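# Stamp the form's colored field, then return the stamp

## Task

Print the stamp onto the colored field of the form: lower it flat onto the field and push it fully down. The print must be clean (not smeared, not doubled) and no part of it may land on the form outside the field. Afterwards put the stamp back upright on the mat at its original spot. The stamp must never touch the floor. Finally release it and pull the robot away. The robot must not fall or be left tilted, and the result only counts if it stays in place without the robot holding it.

## Robot and tools

ROBOT. A Rainbow Robotics RB-Y1: a wheeled base (two drive wheels, two rear casters; 0.66 m long, 0.58 m wide, front edge 0.10 m ahead of the drive axle), a folding torso (ankle, knee, hip), a head, and two 7-joint arms with parallel grippers. Either arm can be used. Each arm is rated for 3 kg.

FRAMES. The base frame sits on the floor between the drive wheels: x forward, y left, z up. The reported chest, left_hand and right_hand positions use this frame. A hand point is the midpoint between its finger pads; fingers point along the hand's -z and close along its x. Printed hand positions get less accurate at long reach. base_odometry is measured from where the base started and counts wheel turns, so slipping looks like travel; heading is in radians, positive to the left, between -3.142 and 3.142.

execute_actions. Argument "actions" is a list holding one action (or empty, which only reports state and images). Optional "cameras": a list from head_camera, left_wrist_camera, right_wrist_camera, all; omitted or null means all, [] means none. An action may contain:
- "base": exactly one of {"translate_m": d}, a relative drive straight ahead in metres (positive forward, -3 to 3), or {"rotate_rad": d}, a relative turn in place in radians (positive counter-clockwise seen from above, -3.2 to 3.2). No sideways motion. Base moves needing over 8.667 s are refused. The base does not stop on hitting furniture.
- "joints": a single object keyed by joint name for both arms, torso and head, each value an absolute target (radians, or metres for grippers). Ranges: torso_squat_rad 0 to 1.2 (higher lowers a level chest); torso_shift_rad -0.3 to 0.6 (positive pushes hips forward); torso_pitch_rad -0.2 to 1.4 (positive leans forward); torso_yaw_rad -1.5 to 1.5 (positive turns left). Per arm (prefix left_ or right_): shoulder_pitch_rad -2.356 to 2.356 (negative raises the arm forward); shoulder_roll_rad left 0 to 3.141, right -3.141 to 0 (away from 0 lifts the arm outward); shoulder_yaw_rad -2.094 to 2.094; elbow_rad -2.617 to 0.01 (negative bends); forearm_roll_rad -3.141 to 3.141; wrist_pitch_rad -1.57 to 1.919 (negative tips the hand forward); hand_roll_rad -2.705 to 2.705; gripper_m 0 to 0.1, the gap between the pads. Yaw and roll signs are the same on both arms (positive = left / counter-clockwise from above). head_pan_rad -0.523 to 0.523 (positive left, relative to chest); head_tilt_rad -0.35 to 1.57 (positive looks down). A joint counts as arrived within ±0.02 (grippers ±0.004).
- "speeds": caps for this action only: translate_m 0.05 to 0.4 m/s, rotate_rad 0.1 to 1.509 rad/s.
- "min_time_s": 0.1 to 8, a lower bound on how long each arm and head motion in the action takes.
All motions in an action start together. Joints left out may keep pushing toward an older target. Unknown keys or out-of-range numbers cause refusal with no motion.

TORSO COUPLING. These must hold: squat+shift <= 1.52; squat-shift+pitch <= 1.57; shift+0.5*pitch-0.4*squat <= 0.7; shift+0.3*pitch-0.5*squat <= 0.39. Breaking one leaves the commanded torso joints short, reported off_target. A bent leg can stick out in front of the base.

GRASPING. To hold something, command a gripper opening at least 0.005 m narrower than the object; off_target on the gripper is then expected.

RESULT LINES. base_status and joint_status describe how each motion of the last accepted action ended: done; off_target (resting short, maybe still pushing); contact_stop (torso or arm hit something firm); time_out; stopped_with_arm (torso halted because an arm contact-stopped); limit_stop_at_own_body (a guard stopped an arm or torso before touching the robot itself; move them apart); limit_stop_at_motor_heat. A contact_stop, time_out or stopped_with_arm on one joint freezes its whole group (torso group, each arm group) and clears their targets. After such a stop, first back off the arm, then the torso, in separate actions. Special case: if both hands grip one object and the torso contact-stops instantly with nothing in the way, resend every arm joint at its reported value, then resend the torso. "joint command not followed" with a "cause:" line means an arm's targets were refused by the self/arm-to-arm check (grippers still act); those joints show not_followed and may be retried with later actions. on_its_own lists what this call didn't command; "held at" gives the held target, not the actual position. A torso pushing on furniture may slide the robot back while still reporting done. Motor temperatures are listed per arm in joint order; MOTOR HOT appears from 65 °C, and at 80 °C an OVER-TEMPERATURE FAULT brakes the arm and stops the call. A torque fault (contact torque at a joint's load limit) halts the robot for 10 s. After a stop in one call, the remaining robot calls in that reply are skipped.

wait: {"seconds": 0 to 10}; commands nothing and returns state and images.

zoom_image: {"camera": name, "region": [x0, y0, x1, y1]} in pixels of that camera's latest full image, origin top-left, at most 504 by 504.

read_manual: optional "section" ("licences"); returns licence texts only.

finished_scene: {"scene": current scene number}; ends the scene after the last command is held, irreversible, and reports success.

AVOID. Hard arm-on-arm contact (a hard press ends the run), dropping or sliding the stamp, smearing by moving it while pressed, letting it reach the floor, heavy loads held far ahead of the drive wheels (tipping is not stopped), driving into furniture, and long holds that overheat motors. Keep motions efficient; less robot time and arm effort is better.

Each tool is called after ">>>" by a JSON object that holds its "fn" and its "kwargs".

## Session

>>> {"fn": "execute_actions", "kwargs": {"actions": []}}

Scene clock: 0.00 s.
Motor temperatures (°C, as the motors report them): left_arm=[28 27 28 34 36 29 34] | right_arm=[25 25 27 28 32 36 31]
base_odometry: x=+0.000 y=+0.000 heading=+0.000 (m, m, rad; odometry frame)
base_status: not commanded
joint_positions: torso_squat_rad=+0.350 torso_shift_rad=+0.000 torso_pitch_rad=+0.000 torso_yaw_rad=-0.001 left_shoulder_pitch_rad=+0.046 left_shoulder_roll_rad=+0.022 left_shoulder_yaw_rad=+0.048 left_elbow_rad=-0.262 left_forearm_roll_rad=+0.057 left_wrist_pitch_rad=+0.027 left_hand_roll_rad=-0.015 left_gripper_m=+0.100 right_shoulder_pitch_rad=-0.016 right_shoulder_roll_rad=-0.040 right_shoulder_yaw_rad=+0.041 right_elbow_rad=-0.201 right_forearm_roll_rad=+0.042 right_wrist_pitch_rad=+0.006 right_hand_roll_rad=-0.046 right_gripper_m=+0.100 head_pan_rad=-0.001 head_tilt_rad=+0.400
joint_status: not commanded
chest: x=-0.2276 y=+0.0011 z=+1.2475 quat_wxyz=(+1.000, -0.001, +0.000, +0.000) (m; base frame)
left_hand: x=-0.1398 y=+0.2436 z=+0.5674 quat_wxyz=(+0.994, +0.012, -0.096, +0.050) (m; base frame)
right_hand: x=-0.1199 y=-0.2457 z=+0.5707 quat_wxyz=(+0.994, -0.018, -0.104, +0.023) (m; base frame)
pictures: head_camera, left_wrist_camera, right_wrist_camera
Images, in order (width x height): head_camera 896x504, left_wrist_camera 644x364, right_wrist_camera 644x364.

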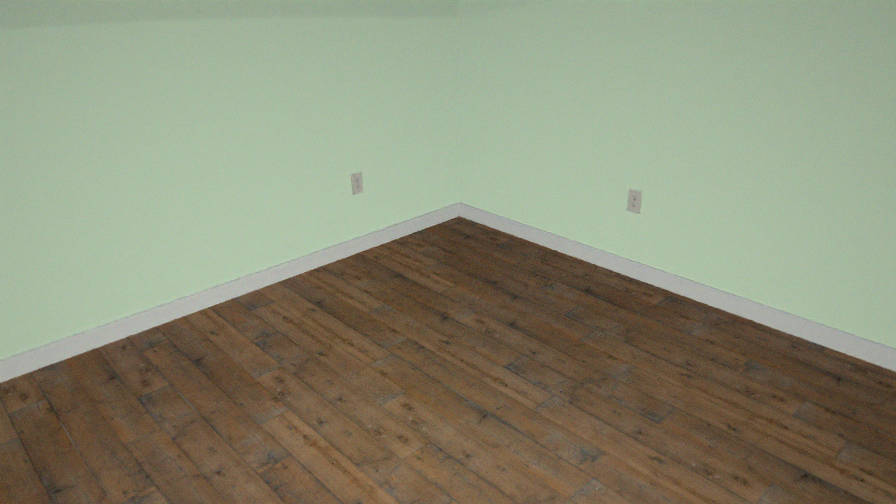

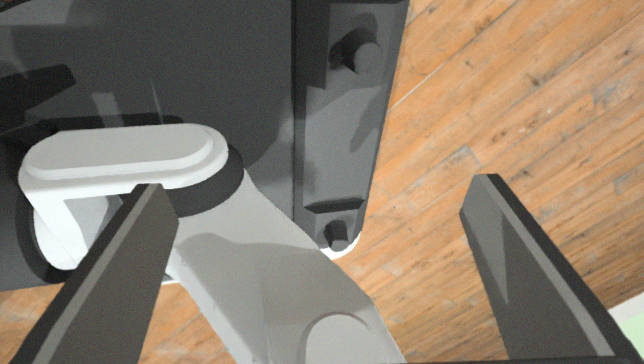

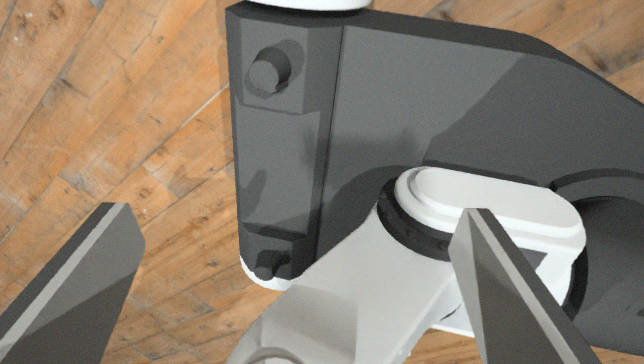

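>>> {"fn": "execute_actions", "kwargs": {"actions": [{"base":{"rotate_rad":2.0}}], "cameras": ["head_camera"]}}

Scene clock: 7.37 s.
Motor temperatures (°C, as the motors report them): left_arm=[28 27 28 34 36 29 34] | right_arm=[25 25 27 28 32 36 31]
base_odometry: x=+0.000 y=+0.000 heading=+1.999 (m, m, rad; odometry frame)
base_status: done
joint_positions: torso_squat_rad=+0.350 torso_shift_rad=+0.000 torso_pitch_rad=+0.000 torso_yaw_rad=-0.001 left_shoulder_pitch_rad=+0.046 left_shoulder_roll_rad=+0.022 left_shoulder_yaw_rad=+0.048 left_elbow_rad=-0.262 left_forearm_roll_rad=+0.057 left_wrist_pitch_rad=+0.027 left_hand_roll_rad=-0.015 left_gripper_m=+0.100 right_shoulder_pitch_rad=-0.016 right_shoulder_roll_rad=-0.040 right_shoulder_yaw_rad=+0.041 right_elbow_rad=-0.201 right_forearm_roll_rad=+0.042 right_wrist_pitch_rad=+0.006 right_hand_roll_rad=-0.046 right_gripper_m=+0.100 head_pan_rad=-0.001 head_tilt_rad=+0.400
joint_status: not commanded
chest: x=-0.2277 y=+0.0010 z=+1.2475 quat_wxyz=(+1.000, -0.001, +0.000, +0.000) (m; base frame)
left_hand: x=-0.1398 y=+0.2436 z=+0.5674 quat_wxyz=(+0.994, +0.012, -0.096, +0.050) (m; base frame)
right_hand: x=-0.1199 y=-0.2457 z=+0.5707 quat_wxyz=(+0.994, -0.018, -0.104, +0.023) (m; base frame)
pictures: head_camera
Images, in order (width x height): head_camera 896x504.

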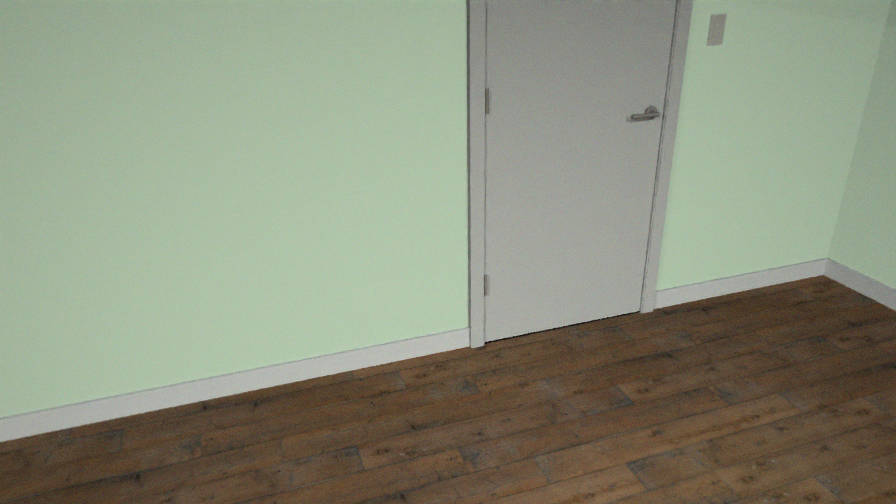

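>>> {"fn": "execute_actions", "kwargs": {"actions": [{"base":{"rotate_rad":1.6}}], "cameras": ["head_camera"]}}

Scene clock: 14.77 s.
Motor temperatures (°C, as the motors report them): left_arm=[28 27 28 34 36 29 34] | right_arm=[25 25 27 28 32 36 31]
base_odometry: x=+0.000 y=+0.000 heading=-2.685 (m, m, rad; odometry frame)
base_status: done
joint_positions: torso_squat_rad=+0.350 torso_shift_rad=+0.000 torso_pitch_rad=+0.000 torso_yaw_rad=-0.001 left_shoulder_pitch_rad=+0.046 left_shoulder_roll_rad=+0.022 left_shoulder_yaw_rad=+0.048 left_elbow_rad=-0.262 left_forearm_roll_rad=+0.057 left_wrist_pitch_rad=+0.027 left_hand_roll_rad=-0.015 left_gripper_m=+0.100 right_shoulder_pitch_rad=-0.016 right_shoulder_roll_rad=-0.040 right_shoulder_yaw_rad=+0.041 right_elbow_rad=-0.201 right_forearm_roll_rad=+0.042 right_wrist_pitch_rad=+0.006 right_hand_roll_rad=-0.046 right_gripper_m=+0.100 head_pan_rad=-0.001 head_tilt_rad=+0.400
joint_status: not commanded
chest: x=-0.2276 y=+0.0011 z=+1.2475 quat_wxyz=(+1.000, -0.001, +0.000, +0.000) (m; base frame)
left_hand: x=-0.1398 y=+0.2436 z=+0.5674 quat_wxyz=(+0.994, +0.012, -0.096, +0.050) (m; base frame)
right_hand: x=-0.1199 y=-0.2457 z=+0.5707 quat_wxyz=(+0.994, -0.018, -0.104, +0.023) (m; base frame)
pictures: head_camera
Images, in order (width x height): head_camera 896x504.

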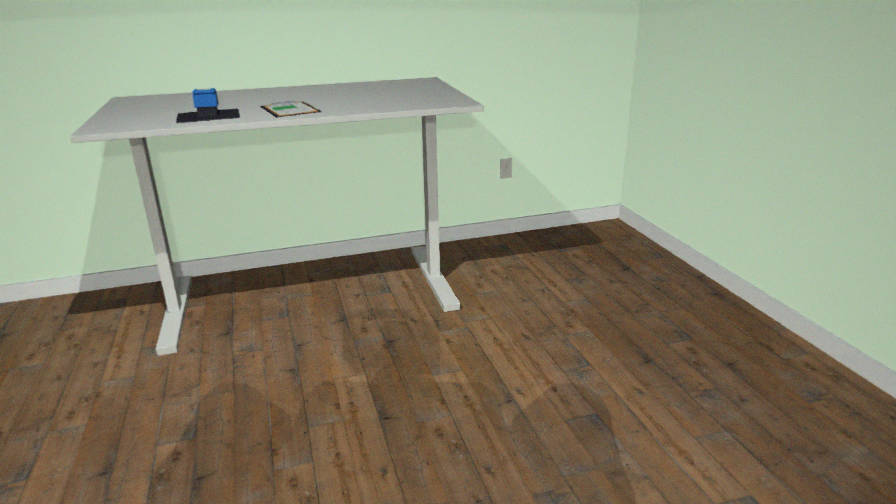

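>>> {"fn": "execute_actions", "kwargs": {"actions": [{"base":{"rotate_rad":0.42},"joints":{"torso_squat_rad":0.0}}], "cameras": ["head_camera"]}}

Scene clock: 27.70 s.
Motor temperatures (°C, as the motors report them): left_arm=[28 27 28 34 36 29 34] | right_arm=[25 25 27 28 32 36 31]
base_odometry: x=+0.000 y=+0.000 heading=-2.265 (m, m, rad; odometry frame)
base_status: done
joint_positions: torso_squat_rad=+0.000 torso_shift_rad=+0.000 torso_pitch_rad=+0.001 torso_yaw_rad=-0.001 left_shoulder_pitch_rad=+0.046 left_shoulder_roll_rad=+0.022 left_shoulder_yaw_rad=+0.048 left_elbow_rad=-0.262 left_forearm_roll_rad=+0.057 left_wrist_pitch_rad=+0.027 left_hand_roll_rad=-0.015 left_gripper_m=+0.100 right_shoulder_pitch_rad=-0.016 right_shoulder_roll_rad=-0.040 right_shoulder_yaw_rad=+0.041 right_elbow_rad=-0.201 right_forearm_roll_rad=+0.042 right_wrist_pitch_rad=+0.006 right_hand_roll_rad=-0.046 right_gripper_m=+0.100 head_pan_rad=-0.001 head_tilt_rad=+0.400
joint_status: all done
chest: x=-0.2275 y=+0.0011 z=+1.2899 quat_wxyz=(+1.000, -0.001, +0.000, +0.000) (m; base frame)
left_hand: x=-0.1398 y=+0.2437 z=+0.6098 quat_wxyz=(+0.994, +0.012, -0.096, +0.050) (m; base frame)
right_hand: x=-0.1199 y=-0.2457 z=+0.6131 quat_wxyz=(+0.994, -0.018, -0.104, +0.023) (m; base frame)
pictures: head_camera
Images, in order (width x height): head_camera 896x504.

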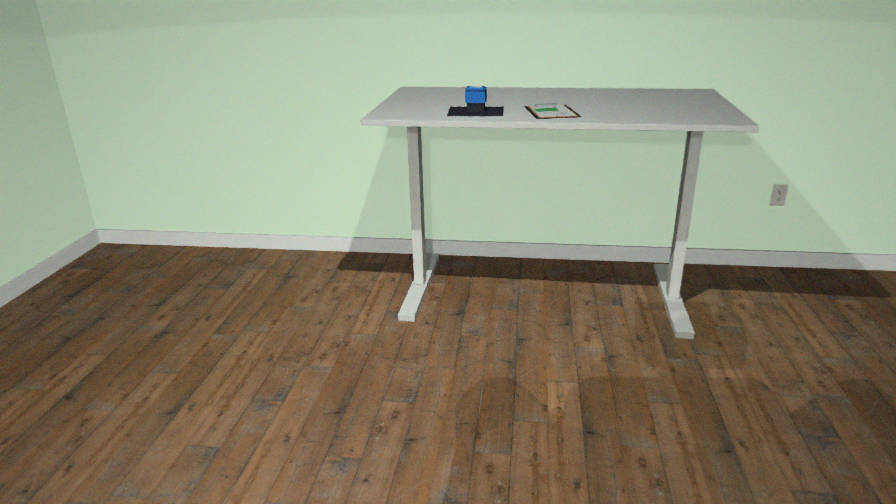

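>>> {"fn": "execute_actions", "kwargs": {"actions": [{"base":{"translate_m":2.0},"joints":{"head_tilt_rad":0.6}}], "cameras": ["head_camera"]}}

Scene clock: 43.47 s.
Motor temperatures (°C, as the motors report them): left_arm=[28 27 28 34 36 29 34] | right_arm=[25 25 27 28 32 36 31]
base_odometry: x=-1.279 y=-1.538 heading=-2.264 (m, m, rad; odometry frame)
base_status: done
joint_positions: torso_squat_rad=+0.000 torso_shift_rad=+0.000 torso_pitch_rad=+0.001 torso_yaw_rad=-0.001 left_shoulder_pitch_rad=+0.046 left_shoulder_roll_rad=+0.022 left_shoulder_yaw_rad=+0.048 left_elbow_rad=-0.262 left_forearm_roll_rad=+0.057 left_wrist_pitch_rad=+0.027 left_hand_roll_rad=-0.015 left_gripper_m=+0.100 right_shoulder_pitch_rad=-0.017 right_shoulder_roll_rad=-0.040 right_shoulder_yaw_rad=+0.041 right_elbow_rad=-0.201 right_forearm_roll_rad=+0.042 right_wrist_pitch_rad=+0.006 right_hand_roll_rad=-0.046 right_gripper_m=+0.100 head_pan_rad=-0.001 head_tilt_rad=+0.600
joint_status: all done
chest: x=-0.2276 y=+0.0011 z=+1.2899 quat_wxyz=(+1.000, -0.001, +0.000, +0.000) (m; base frame)
left_hand: x=-0.1398 y=+0.2437 z=+0.6098 quat_wxyz=(+0.994, +0.012, -0.096, +0.050) (m; base frame)
right_hand: x=-0.1198 y=-0.2457 z=+0.6131 quat_wxyz=(+0.994, -0.018, -0.104, +0.023) (m; base frame)
pictures: head_camera
Images, in order (width x height): head_camera 896x504.

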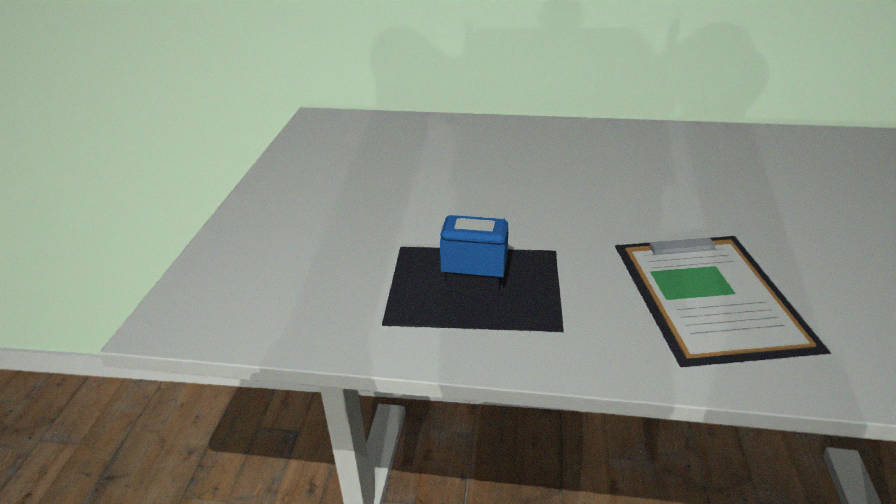

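>>> {"fn": "zoom_image", "kwargs": {"camera": "head_camera", "region": [360, 180, 600, 350]}}

Region (360, 180, 600, 350) of head_camera's 896x504 image, scaled by 2.100, with more detail than that image has; it fills the top 357 rows of this view, and the rest is white.

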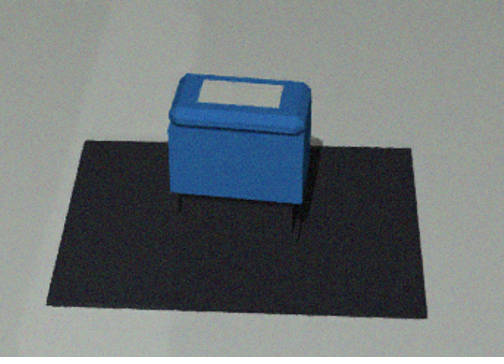

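>>> {"fn": "execute_actions", "kwargs": {"actions": [{"joints":{"torso_shift_rad":0.3,"torso_pitch_rad":0.2,"right_shoulder_pitch_rad":-1.5,"right_elbow_rad":-0.5,"right_wrist_pitch_rad":1.8,"head_tilt_rad":0.5},"min_time_s":2}]}}

Scene clock: 119.27 s.
Motor temperatures (°C, as the motors report them): left_arm=[28 27 28 34 36 29 34] | right_arm=[26 25 27 29 32 36 31]
TORQUE FAULT: right_elbow_rad reached its load limit. The robot stopped for 10 seconds, dropped its targets and accepts commands again. The stop added 9.1 s to the call and to motion_time.
base_odometry: x=-1.279 y=-1.538 heading=-2.265 (m, m, rad; odometry frame)
base_status: not commanded
joint_positions: torso_squat_rad=+0.000 torso_shift_rad=+0.133 torso_pitch_rad=+0.088 torso_yaw_rad=-0.001 left_shoulder_pitch_rad=+0.046 left_shoulder_roll_rad=+0.022 left_shoulder_yaw_rad=+0.048 left_elbow_rad=-0.262 left_forearm_roll_rad=+0.057 left_wrist_pitch_rad=+0.027 left_hand_roll_rad=-0.015 left_gripper_m=+0.100 right_shoulder_pitch_rad=-0.860 right_shoulder_roll_rad=-0.037 right_shoulder_yaw_rad=+0.041 right_elbow_rad=-0.360 right_forearm_roll_rad=+0.042 right_wrist_pitch_rad=+1.049 right_hand_roll_rad=-0.046 right_gripper_m=+0.100 head_pan_rad=-0.001 head_tilt_rad=+0.534
joint_status: torso_shift_rad contact_stop (moved +0.133 of +0.300); torso_pitch_rad contact_stop (moved +0.087 of +0.199); right_shoulder_pitch_rad torque_fault (moved -0.843 of -1.483); right_elbow_rad torque_fault (moved -0.159 of -0.299); right_wrist_pitch_rad torque_fault (moved +1.043 of +1.794); head_tilt_rad torque_fault (moved -0.066 of -0.100)
on_its_own: torso_shift_rad is held at +0.133, not at your +0.300, since a contact_stop; torso_pitch_rad is held at +0.088, not at your +0.200, since a contact_stop; right_shoulder_pitch_rad is held at -0.863, not at your -1.500, since a torque_fault; right_elbow_rad is held at -0.362, not at your -0.500, since a torque_fault; right_wrist_pitch_rad is held at +1.049, not at your +1.800, since a torque_fault; head_tilt_rad is held at +0.534, not at your +0.500, since a torque_fault
chest: x=-0.1080 y=+0.0011 z=+1.2825 quat_wxyz=(+0.999, -0.001, +0.044, -0.001) (m; base frame)
left_hand: x=-0.0795 y=+0.2436 z=+0.5974 quat_wxyz=(+0.997, +0.014, -0.053, +0.050) (m; base frame)
right_hand: x=+0.3263 y=-0.1905 z=+0.8009 quat_wxyz=(+0.988, -0.087, -0.025, +0.126) (m; base frame)
pictures: head_camera, left_wrist_camera, right_wrist_camera
Images, in order (width x height): head_camera 896x504, left_wrist_camera 644x364, right_wrist_camera 644x364.

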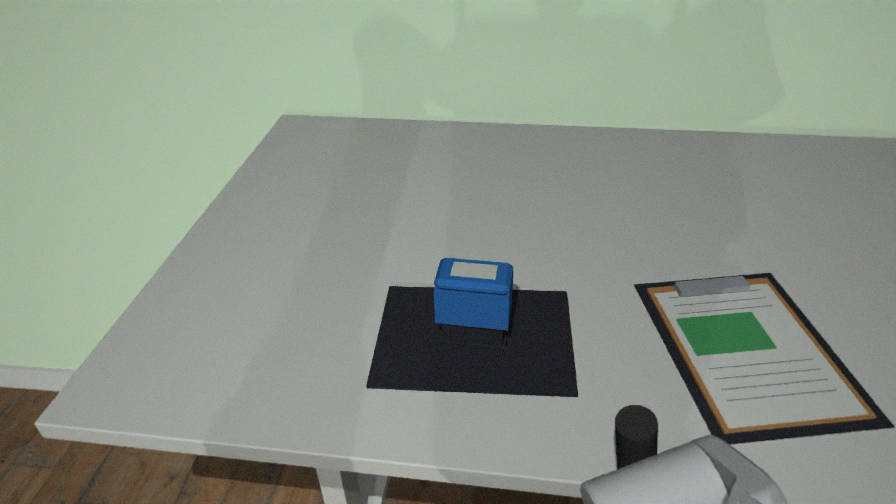

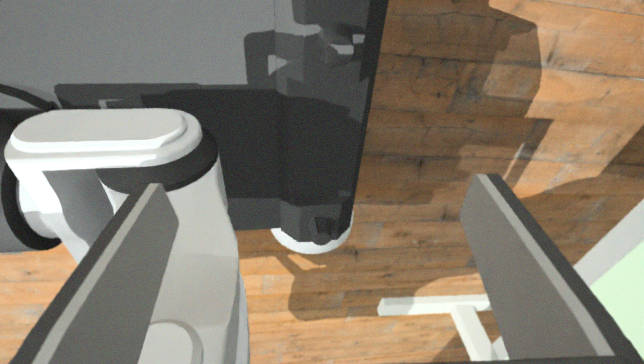

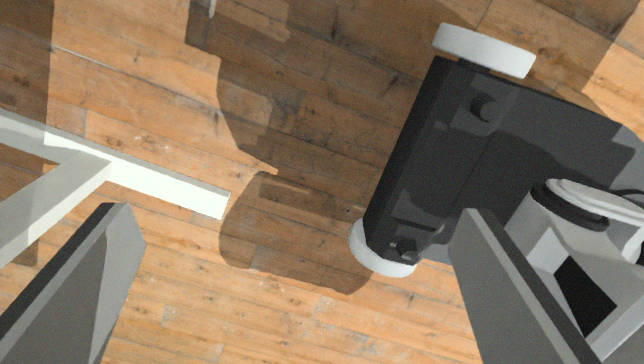

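>>> {"fn": "execute_actions", "kwargs": {"actions": [{"base":{"translate_m":-0.4}}], "cameras": []}}

>>> {"fn": "execute_actions", "kwargs": {"actions": [{"joints":{"torso_shift_rad":0.3,"torso_pitch_rad":0.2,"right_shoulder_pitch_rad":-1.5,"right_elbow_rad":-0.5,"right_wrist_pitch_rad":1.8,"head_tilt_rad":0.4},"min_time_s":1.5}], "cameras": ["head_camera"]}}

Scene clock: 134.07 s.
Motor temperatures (°C, as the motors report them): left_arm=[28 27 28 34 36 29 34] | right_arm=[27 26 27 30 32 36 31]
base_odometry: x=-1.023 y=-1.230 heading=-2.267 (m, m, rad; odometry frame)
base_status: done
joint_positions: torso_squat_rad=+0.000 torso_shift_rad=+0.133 torso_pitch_rad=+0.087 torso_yaw_rad=-0.001 left_shoulder_pitch_rad=+0.046 left_shoulder_roll_rad=+0.022 left_shoulder_yaw_rad=+0.048 left_elbow_rad=-0.262 left_forearm_roll_rad=+0.057 left_wrist_pitch_rad=+0.027 left_hand_roll_rad=-0.015 left_gripper_m=+0.100 right_shoulder_pitch_rad=-0.863 right_shoulder_roll_rad=-0.038 right_shoulder_yaw_rad=+0.041 right_elbow_rad=-0.362 right_forearm_roll_rad=+0.042 right_wrist_pitch_rad=+1.049 right_hand_roll_rad=-0.046 right_gripper_m=+0.100 head_pan_rad=-0.001 head_tilt_rad=+0.534
joint_status: not commanded
on_its_own: torso_shift_rad is held at +0.133, not at your +0.300, since a contact_stop; torso_pitch_rad is held at +0.088, not at your +0.200, since a contact_stop; right_shoulder_pitch_rad is held at -0.863, not at your -1.500, since a torque_fault; right_elbow_rad is held at -0.362, not at your -0.500, since a torque_fault; right_wrist_pitch_rad is held at +1.049, not at your +1.800, since a torque_fault; head_tilt_rad is held at +0.534, not at your +0.500, since a torque_fault
chest: x=-0.1080 y=+0.0011 z=+1.2825 quat_wxyz=(+0.999, -0.001, +0.044, -0.001) (m; base frame)
left_hand: x=-0.0795 y=+0.2437 z=+0.5974 quat_wxyz=(+0.997, +0.014, -0.053, +0.050) (m; base frame)
right_hand: x=+0.3292 y=-0.1903 z=+0.8029 quat_wxyz=(+0.988, -0.088, -0.028, +0.127) (m; base frame)
pictures: none
No camera images: the call's "cameras" was empty. Leave "cameras" out to get every camera's image.

Scene clock: 136.03 s.
Motor temperatures (°C, as the motors report them): left_arm=[28 27 28 34 36 29 34] | right_arm=[27 26 27 30 32 36 31]
base_odometry: x=-1.023 y=-1.230 heading=-2.267 (m, m, rad; odometry frame)
base_status: not commanded
joint_positions: torso_squat_rad=+0.000 torso_shift_rad=+0.300 torso_pitch_rad=+0.200 torso_yaw_rad=-0.001 left_shoulder_pitch_rad=+0.046 left_shoulder_roll_rad=+0.022 left_shoulder_yaw_rad=+0.048 left_elbow_rad=-0.262 left_forearm_roll_rad=+0.057 left_wrist_pitch_rad=+0.027 left_hand_roll_rad=-0.015 left_gripper_m=+0.100 right_shoulder_pitch_rad=-1.500 right_shoulder_roll_rad=-0.038 right_shoulder_yaw_rad=+0.041 right_elbow_rad=-0.500 right_forearm_roll_rad=+0.042 right_wrist_pitch_rad=+1.800 right_hand_roll_rad=-0.046 right_gripper_m=+0.100 head_pan_rad=-0.001 head_tilt_rad=+0.400
joint_status: all done
chest: x=+0.0404 y=+0.0011 z=+1.2525 quat_wxyz=(+0.995, -0.001, +0.100, -0.001) (m; base frame)
left_hand: x=-0.0083 y=+0.2436 z=+0.5685 quat_wxyz=(+0.999, +0.016, +0.004, +0.049) (m; base frame)
right_hand: x=+0.5544 y=-0.1114 z=+1.0443 quat_wxyz=(+0.973, -0.167, +0.016, +0.160) (m; base frame)
pictures: head_camera
Images, in order (width x height): head_camera 896x504.

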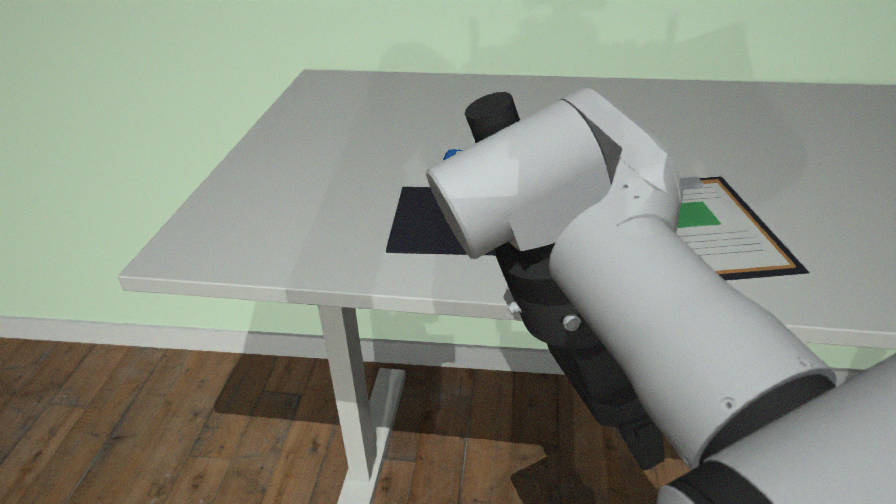

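>>> {"fn": "execute_actions", "kwargs": {"actions": [{"joints":{"right_shoulder_pitch_rad":-1.7,"right_elbow_rad":-0.4,"right_wrist_pitch_rad":1.9,"right_shoulder_yaw_rad":-0.3,"right_hand_roll_rad":-0.37},"min_time_s":1}], "cameras": []}}

Scene clock: 153.80 s.
Motor temperatures (°C, as the motors report them): left_arm=[28 27 28 34 36 29 34] | right_arm=[27 26 27 30 32 36 31]
base_odometry: x=-1.023 y=-1.230 heading=-2.267 (m, m, rad; odometry frame)
base_status: not commanded
joint_positions: torso_squat_rad=+0.000 torso_shift_rad=+0.300 torso_pitch_rad=+0.200 torso_yaw_rad=-0.001 left_shoulder_pitch_rad=+0.046 left_shoulder_roll_rad=+0.022 left_shoulder_yaw_rad=+0.048 left_elbow_rad=-0.262 left_forearm_roll_rad=+0.057 left_wrist_pitch_rad=+0.027 left_hand_roll_rad=-0.015 left_gripper_m=+0.100 right_shoulder_pitch_rad=-1.700 right_shoulder_roll_rad=-0.038 right_shoulder_yaw_rad=-0.300 right_elbow_rad=-0.400 right_forearm_roll_rad=+0.042 right_wrist_pitch_rad=+1.900 right_hand_roll_rad=-0.370 right_gripper_m=+0.100 head_pan_rad=-0.001 head_tilt_rad=+0.400
joint_status: all done
chest: x=+0.0404 y=+0.0011 z=+1.2525 quat_wxyz=(+0.995, -0.001, +0.100, -0.001) (m; base frame)
left_hand: x=-0.0083 y=+0.2436 z=+0.5685 quat_wxyz=(+0.999, +0.016, +0.004, +0.049) (m; base frame)
right_hand: x=+0.5390 y=-0.0583 z=+1.1096 quat_wxyz=(+0.998, -0.041, +0.042, -0.020) (m; base frame)
pictures: none
No camera images: the call's "cameras" was empty. Leave "cameras" out to get every camera's image.

>>> {"fn": "execute_actions", "kwargs": {"actions": [{"base":{"translate_m":0.35},"joints":{"right_wrist_pitch_rad":1.82,"right_shoulder_yaw_rad":-0.38,"right_hand_roll_rad":-0.33,"head_tilt_rad":0.7}}], "cameras": ["head_camera","right_wrist_camera"]}}

Scene clock: 164.13 s.
Motor temperatures (°C, as the motors report them): left_arm=[28 27 28 34 36 29 34] | right_arm=[27 26 27 29 32 36 31]
base_odometry: x=-1.247 y=-1.499 heading=-2.267 (m, m, rad; odometry frame)
base_status: done
joint_positions: torso_squat_rad=+0.000 torso_shift_rad=+0.300 torso_pitch_rad=+0.200 torso_yaw_rad=-0.001 left_shoulder_pitch_rad=+0.046 left_shoulder_roll_rad=+0.022 left_shoulder_yaw_rad=+0.048 left_elbow_rad=-0.262 left_forearm_roll_rad=+0.057 left_wrist_pitch_rad=+0.027 left_hand_roll_rad=-0.015 left_gripper_m=+0.100 right_shoulder_pitch_rad=-1.700 right_shoulder_roll_rad=-0.038 right_shoulder_yaw_rad=-0.380 right_elbow_rad=-0.400 right_forearm_roll_rad=+0.042 right_wrist_pitch_rad=+1.820 right_hand_roll_rad=-0.330 right_gripper_m=+0.100 head_pan_rad=-0.001 head_tilt_rad=+0.700
joint_status: all done
chest: x=+0.0404 y=+0.0011 z=+1.2525 quat_wxyz=(+0.995, -0.001, +0.100, -0.001) (m; base frame)
left_hand: x=-0.0083 y=+0.2436 z=+0.5684 quat_wxyz=(+0.999, +0.016, +0.004, +0.049) (m; base frame)
right_hand: x=+0.5530 y=-0.0430 z=+1.1079 quat_wxyz=(+1.000, +0.010, +0.019, -0.006) (m; base frame)
pictures: head_camera, right_wrist_camera
Images, in order (width x height): head_camera 896x504, right_wrist_camera 644x364.

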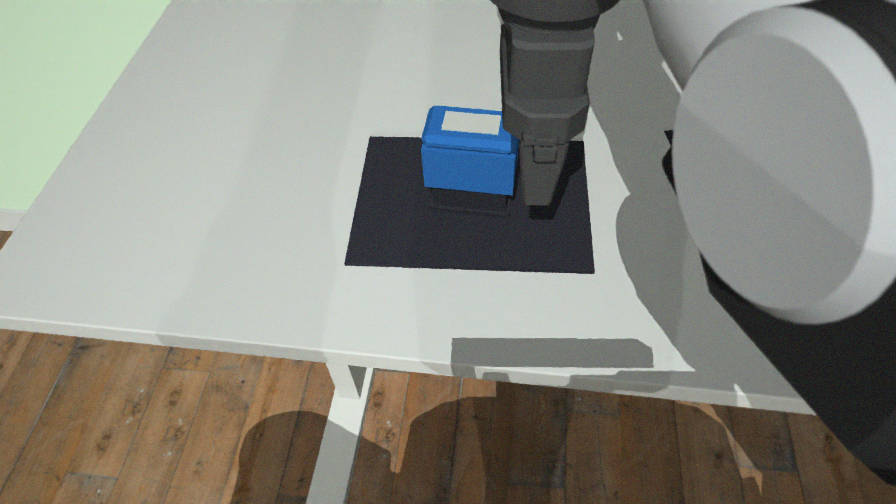

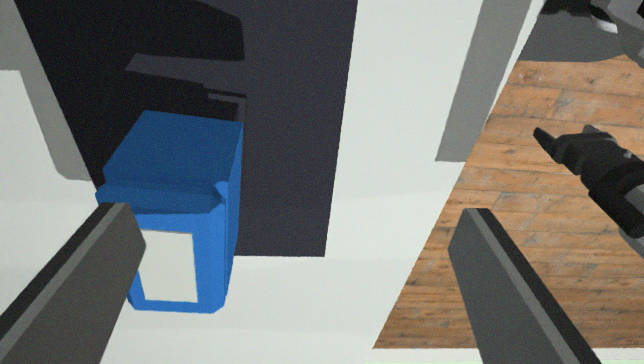

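>>> {"fn": "execute_actions", "kwargs": {"actions": [{"joints":{"right_shoulder_pitch_rad":-1.8,"right_elbow_rad":-0.3,"right_shoulder_yaw_rad":-0.41,"torso_yaw_rad":0.08,"right_hand_roll_rad":-0.41},"base":{"translate_m":0.045}}], "cameras": ["head_camera","right_wrist_camera"]}}

Scene clock: 215.07 s.
Motor temperatures (°C, as the motors report them): left_arm=[28 27 28 34 36 29 34] | right_arm=[28 26 27 29 32 36 31]
base_odometry: x=-1.276 y=-1.533 heading=-2.268 (m, m, rad; odometry frame)
base_status: done
joint_positions: torso_squat_rad=+0.000 torso_shift_rad=+0.300 torso_pitch_rad=+0.200 torso_yaw_rad=+0.080 left_shoulder_pitch_rad=+0.046 left_shoulder_roll_rad=+0.022 left_shoulder_yaw_rad=+0.048 left_elbow_rad=-0.262 left_forearm_roll_rad=+0.057 left_wrist_pitch_rad=+0.027 left_hand_roll_rad=-0.015 left_gripper_m=+0.100 right_shoulder_pitch_rad=-1.800 right_shoulder_roll_rad=-0.038 right_shoulder_yaw_rad=-0.410 right_elbow_rad=-0.300 right_forearm_roll_rad=+0.042 right_wrist_pitch_rad=+1.820 right_hand_roll_rad=-0.410 right_gripper_m=+0.100 head_pan_rad=-0.001 head_tilt_rad=+0.700
joint_status: all done
chest: x=+0.0404 y=+0.0011 z=+1.2525 quat_wxyz=(+0.994, +0.003, +0.100, +0.040) (m; base frame)
left_hand: x=-0.0280 y=+0.2500 z=+0.5724 quat_wxyz=(+0.996, +0.024, +0.004, +0.088) (m; base frame)
right_hand: x=+0.5457 y=+0.0160 z=+1.1306 quat_wxyz=(+0.999, +0.016, +0.025, +0.013) (m; base frame)
pictures: head_camera, right_wrist_camera
Images, in order (width x height): head_camera 896x504, right_wrist_camera 644x364.

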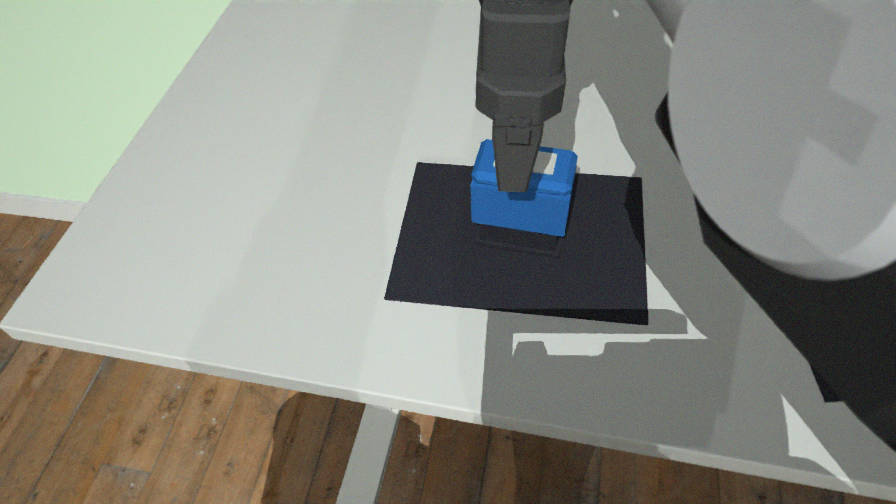

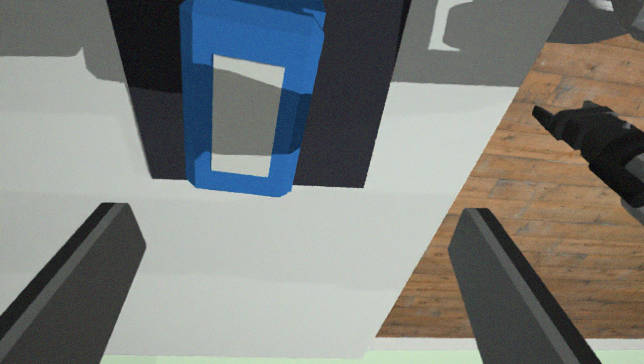

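>>> {"fn": "execute_actions", "kwargs": {"actions": [{"base":{"translate_m":0.02},"joints":{"right_shoulder_pitch_rad":-1.62,"right_shoulder_yaw_rad":-0.36},"min_time_s":1}], "cameras": ["head_camera","right_wrist_camera"]}}

Scene clock: 222.17 s.
Motor temperatures (°C, as the motors report them): left_arm=[28 27 28 34 36 29 34] | right_arm=[28 26 27 29 32 36 31]
base_odometry: x=-1.289 y=-1.549 heading=-2.269 (m, m, rad; odometry frame)
base_status: done
joint_positions: torso_squat_rad=+0.000 torso_shift_rad=+0.300 torso_pitch_rad=+0.200 torso_yaw_rad=+0.080 left_shoulder_pitch_rad=+0.046 left_shoulder_roll_rad=+0.022 left_shoulder_yaw_rad=+0.048 left_elbow_rad=-0.262 left_forearm_roll_rad=+0.057 left_wrist_pitch_rad=+0.027 left_hand_roll_rad=-0.015 left_gripper_m=+0.100 right_shoulder_pitch_rad=-1.620 right_shoulder_roll_rad=-0.038 right_shoulder_yaw_rad=-0.360 right_elbow_rad=-0.300 right_forearm_roll_rad=+0.042 right_wrist_pitch_rad=+1.820 right_hand_roll_rad=-0.410 right_gripper_m=+0.100 head_pan_rad=-0.001 head_tilt_rad=+0.700
joint_status: all done
chest: x=+0.0405 y=+0.0011 z=+1.2525 quat_wxyz=(+0.994, +0.003, +0.100, +0.040) (m; base frame)
left_hand: x=-0.0279 y=+0.2500 z=+0.5724 quat_wxyz=(+0.996, +0.024, +0.004, +0.088) (m; base frame)
right_hand: x=+0.5210 y=-0.0237 z=+1.0472 quat_wxyz=(+0.995, -0.017, +0.099, -0.014) (m; base frame)
pictures: head_camera, right_wrist_camera
Images, in order (width x height): head_camera 896x504, right_wrist_camera 644x364.

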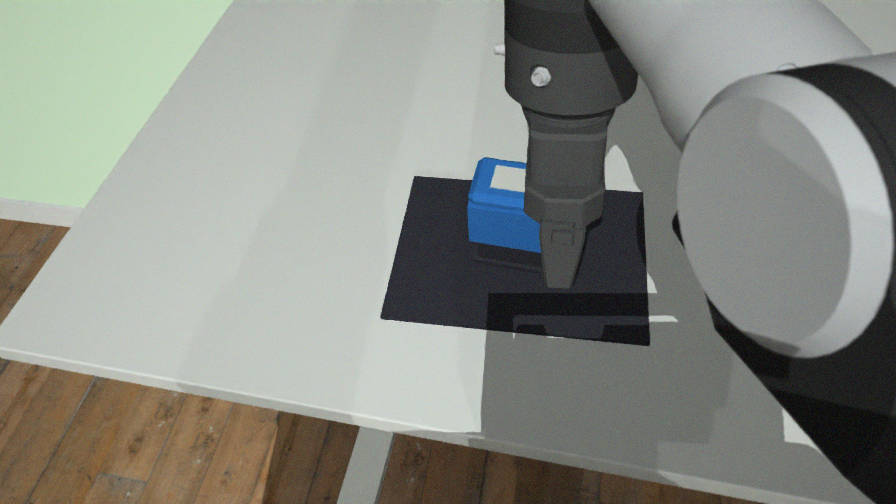

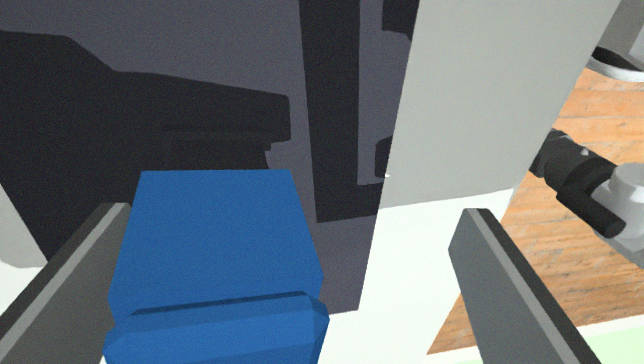

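>>> {"fn": "execute_actions", "kwargs": {"actions": [{"joints":{"right_wrist_pitch_rad":1.63,"right_shoulder_yaw_rad":-0.38,"torso_yaw_rad":0.15,"right_hand_roll_rad":-0.45},"min_time_s":1}], "cameras": ["head_camera","right_wrist_camera"]}}

Scene clock: 230.97 s.
Motor temperatures (°C, as the motors report them): left_arm=[28 27 28 34 36 29 34] | right_arm=[28 26 27 29 32 36 31]
base_odometry: x=-1.289 y=-1.549 heading=-2.269 (m, m, rad; odometry frame)
base_status: not commanded
joint_positions: torso_squat_rad=+0.000 torso_shift_rad=+0.300 torso_pitch_rad=+0.200 torso_yaw_rad=+0.150 left_shoulder_pitch_rad=+0.046 left_shoulder_roll_rad=+0.022 left_shoulder_yaw_rad=+0.048 left_elbow_rad=-0.262 left_forearm_roll_rad=+0.057 left_wrist_pitch_rad=+0.027 left_hand_roll_rad=-0.015 left_gripper_m=+0.100 right_shoulder_pitch_rad=-1.620 right_shoulder_roll_rad=-0.038 right_shoulder_yaw_rad=-0.380 right_elbow_rad=-0.300 right_forearm_roll_rad=+0.042 right_wrist_pitch_rad=+1.630 right_hand_roll_rad=-0.450 right_gripper_m=+0.100 head_pan_rad=-0.001 head_tilt_rad=+0.700
joint_status: all done
chest: x=+0.0405 y=+0.0011 z=+1.2525 quat_wxyz=(+0.992, +0.007, +0.100, +0.075) (m; base frame)
left_hand: x=-0.0452 y=+0.2541 z=+0.5759 quat_wxyz=(+0.992, +0.031, +0.004, +0.122) (m; base frame)
right_hand: x=+0.5593 y=+0.0337 z=+1.0429 quat_wxyz=(+0.999, +0.034, +0.017, -0.004) (m; base frame)
pictures: head_camera, right_wrist_camera
Images, in order (width x height): head_camera 896x504, right_wrist_camera 644x364.

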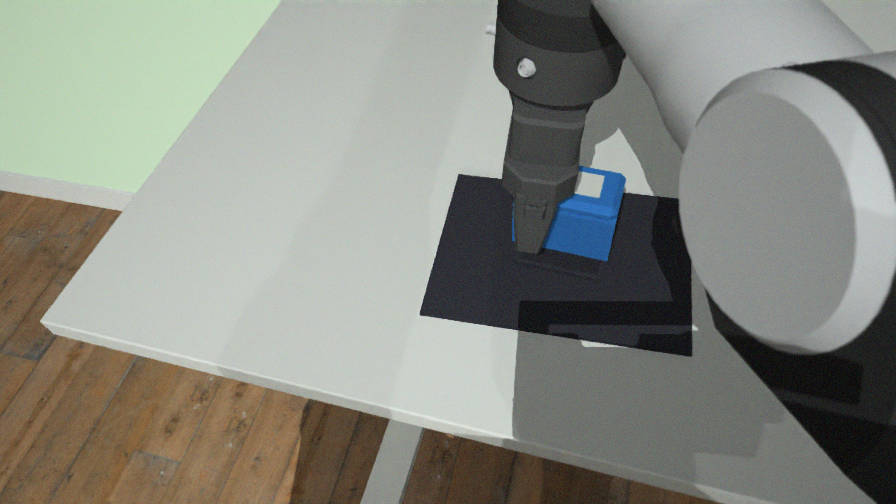

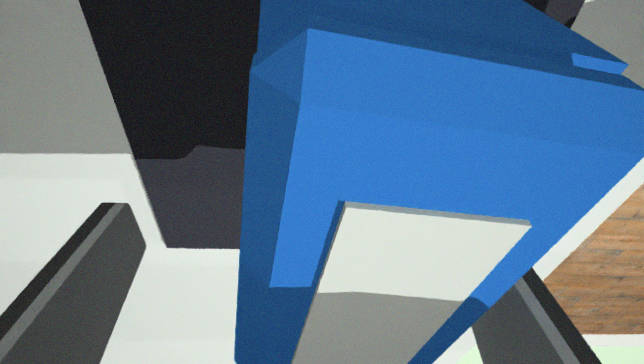

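>>> {"fn": "execute_actions", "kwargs": {"actions": [{"base":{"translate_m":-0.015},"joints":{"right_shoulder_yaw_rad":-0.35,"torso_yaw_rad":0.10,"right_hand_roll_rad":-0.40},"min_time_s":1}], "cameras": ["head_camera","right_wrist_camera"]}}

Scene clock: 241.07 s.
Motor temperatures (°C, as the motors report them): left_arm=[28 27 28 34 36 29 34] | right_arm=[28 26 27 29 32 36 31]
base_odometry: x=-1.279 y=-1.537 heading=-2.269 (m, m, rad; odometry frame)
base_status: done
joint_positions: torso_squat_rad=+0.000 torso_shift_rad=+0.300 torso_pitch_rad=+0.200 torso_yaw_rad=+0.100 left_shoulder_pitch_rad=+0.046 left_shoulder_roll_rad=+0.022 left_shoulder_yaw_rad=+0.048 left_elbow_rad=-0.262 left_forearm_roll_rad=+0.057 left_wrist_pitch_rad=+0.027 left_hand_roll_rad=-0.015 left_gripper_m=+0.100 right_shoulder_pitch_rad=-1.620 right_shoulder_roll_rad=-0.038 right_shoulder_yaw_rad=-0.350 right_elbow_rad=-0.300 right_forearm_roll_rad=+0.042 right_wrist_pitch_rad=+1.630 right_hand_roll_rad=-0.400 right_gripper_m=+0.100 head_pan_rad=-0.001 head_tilt_rad=+0.700
joint_status: all done
chest: x=+0.0403 y=+0.0011 z=+1.2525 quat_wxyz=(+0.994, +0.004, +0.100, +0.050) (m; base frame)
left_hand: x=-0.0329 y=+0.2513 z=+0.5734 quat_wxyz=(+0.995, +0.026, +0.004, +0.098) (m; base frame)
right_hand: x=+0.5619 y=+0.0021 z=+1.0428 quat_wxyz=(+1.000, +0.017, +0.010, +0.000) (m; base frame)
pictures: head_camera, right_wrist_camera
Images, in order (width x height): head_camera 896x504, right_wrist_camera 644x364.

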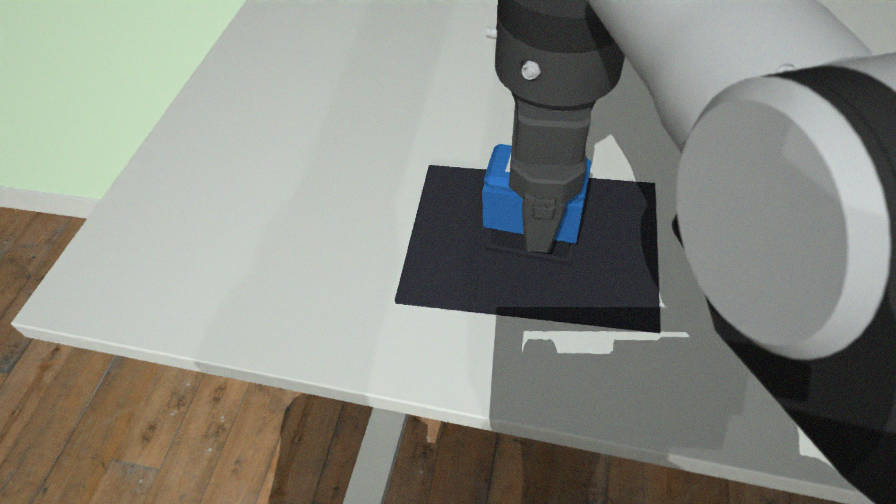

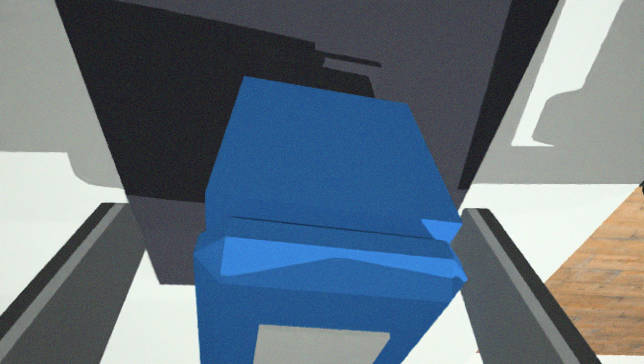

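>>> {"fn": "execute_actions", "kwargs": {"actions": [{"joints":{"right_gripper_m":0.02}}], "cameras": ["head_camera","right_wrist_camera"]}}

Scene clock: 247.47 s.
Motor temperatures (°C, as the motors report them): left_arm=[28 27 28 34 36 29 34] | right_arm=[28 26 27 29 32 36 31]
base_odometry: x=-1.279 y=-1.537 heading=-2.269 (m, m, rad; odometry frame)
base_status: not commanded
joint_positions: torso_squat_rad=+0.000 torso_shift_rad=+0.300 torso_pitch_rad=+0.200 torso_yaw_rad=+0.100 left_shoulder_pitch_rad=+0.046 left_shoulder_roll_rad=+0.022 left_shoulder_yaw_rad=+0.048 left_elbow_rad=-0.262 left_forearm_roll_rad=+0.057 left_wrist_pitch_rad=+0.027 left_hand_roll_rad=-0.015 left_gripper_m=+0.100 right_shoulder_pitch_rad=-1.620 right_shoulder_roll_rad=-0.038 right_shoulder_yaw_rad=-0.350 right_elbow_rad=-0.300 right_forearm_roll_rad=+0.042 right_wrist_pitch_rad=+1.630 right_hand_roll_rad=-0.400 right_gripper_m=+0.048 head_pan_rad=-0.001 head_tilt_rad=+0.700
joint_status: right_gripper_m off_target (ended at +0.048, target +0.020)
chest: x=+0.0403 y=+0.0011 z=+1.2525 quat_wxyz=(+0.994, +0.004, +0.100, +0.050) (m; base frame)
left_hand: x=-0.0329 y=+0.2513 z=+0.5734 quat_wxyz=(+0.995, +0.026, +0.004, +0.098) (m; base frame)
right_hand: x=+0.5619 y=+0.0021 z=+1.0428 quat_wxyz=(+1.000, +0.017, +0.010, +0.000) (m; base frame)
pictures: head_camera, right_wrist_camera
Images, in order (width x height): head_camera 896x504, right_wrist_camera 644x364.

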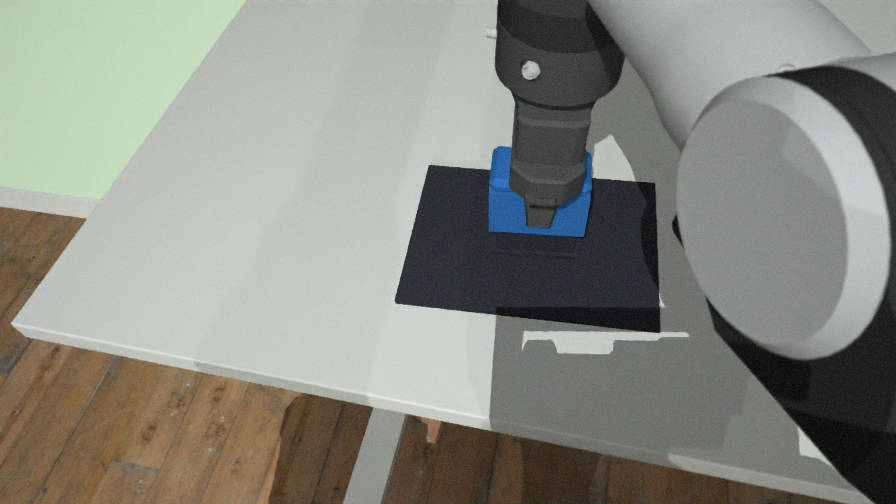

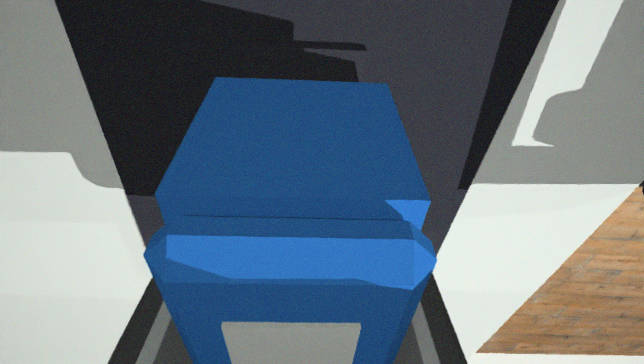

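>>> {"fn": "execute_actions", "kwargs": {"actions": [{"joints":{"right_shoulder_pitch_rad":-1.8,"right_wrist_pitch_rad":1.82,"right_shoulder_yaw_rad":-0.41},"min_time_s":1}], "cameras": []}}

>>> {"fn": "execute_actions", "kwargs": {"actions": [{"joints":{"torso_yaw_rad":-0.4,"right_hand_roll_rad":0.10,"head_pan_rad":0.2},"min_time_s":1.5}], "cameras": ["head_camera","right_wrist_camera"]}}

Scene clock: 258.87 s.
Motor temperatures (°C, as the motors report them): left_arm=[28 27 28 34 36 29 34] | right_arm=[28 26 27 29 32 36 31]
base_odometry: x=-1.279 y=-1.537 heading=-2.269 (m, m, rad; odometry frame)
base_status: not commanded
joint_positions: torso_squat_rad=+0.000 torso_shift_rad=+0.300 torso_pitch_rad=+0.200 torso_yaw_rad=+0.100 left_shoulder_pitch_rad=+0.046 left_shoulder_roll_rad=+0.022 left_shoulder_yaw_rad=+0.048 left_elbow_rad=-0.262 left_forearm_roll_rad=+0.057 left_wrist_pitch_rad=+0.027 left_hand_roll_rad=-0.015 left_gripper_m=+0.100 right_shoulder_pitch_rad=-1.800 right_shoulder_roll_rad=-0.038 right_shoulder_yaw_rad=-0.410 right_elbow_rad=-0.300 right_forearm_roll_rad=+0.042 right_wrist_pitch_rad=+1.820 right_hand_roll_rad=-0.400 right_gripper_m=+0.048 head_pan_rad=-0.001 head_tilt_rad=+0.700
joint_status: all done
chest: x=+0.0403 y=+0.0011 z=+1.2525 quat_wxyz=(+0.994, +0.004, +0.100, +0.050) (m; base frame)
left_hand: x=-0.0329 y=+0.2513 z=+0.5734 quat_wxyz=(+0.995, +0.026, +0.004, +0.098) (m; base frame)
right_hand: x=+0.5452 y=+0.0263 z=+1.1306 quat_wxyz=(+0.999, +0.018, +0.025, +0.028) (m; base frame)
pictures: none
No camera images: the call's "cameras" was empty. Leave "cameras" out to get every camera's image.

Scene clock: 260.67 s.
Motor temperatures (°C, as the motors report them): left_arm=[28 27 28 34 36 29 34] | right_arm=[28 26 27 29 32 36 31]
base_odometry: x=-1.279 y=-1.537 heading=-2.269 (m, m, rad; odometry frame)
base_status: not commanded
joint_positions: torso_squat_rad=+0.000 torso_shift_rad=+0.300 torso_pitch_rad=+0.200 torso_yaw_rad=-0.400 left_shoulder_pitch_rad=+0.046 left_shoulder_roll_rad=+0.022 left_shoulder_yaw_rad=+0.048 left_elbow_rad=-0.262 left_forearm_roll_rad=+0.057 left_wrist_pitch_rad=+0.027 left_hand_roll_rad=-0.015 left_gripper_m=+0.100 right_shoulder_pitch_rad=-1.800 right_shoulder_roll_rad=-0.038 right_shoulder_yaw_rad=-0.410 right_elbow_rad=-0.300 right_forearm_roll_rad=+0.042 right_wrist_pitch_rad=+1.820 right_hand_roll_rad=+0.100 right_gripper_m=+0.048 head_pan_rad=+0.200 head_tilt_rad=+0.700
joint_status: all done
chest: x=+0.0403 y=+0.0011 z=+1.2525 quat_wxyz=(+0.975, -0.021, +0.098, -0.198) (m; base frame)
left_hand: x=+0.0776 y=+0.1902 z=+0.5511 quat_wxyz=(+0.989, -0.022, +0.002, -0.146) (m; base frame)
right_hand: x=+0.4949 y=-0.2257 z=+1.1412 quat_wxyz=(+0.999, -0.019, +0.027, +0.031) (m; base frame)
pictures: head_camera, right_wrist_camera
Images, in order (width x height): head_camera 896x504, right_wrist_camera 644x364.

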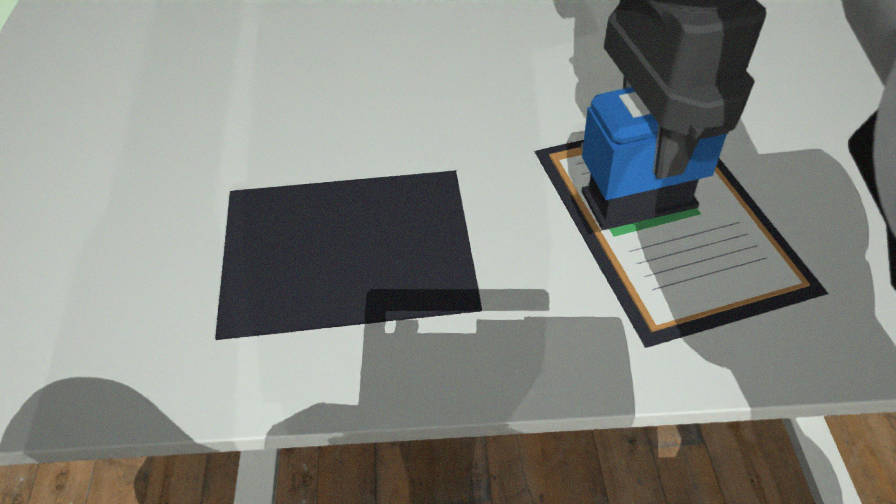

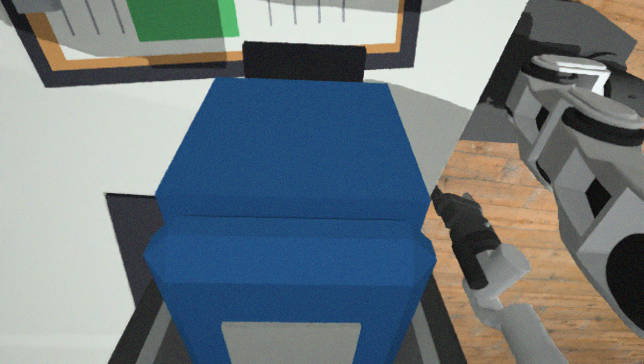

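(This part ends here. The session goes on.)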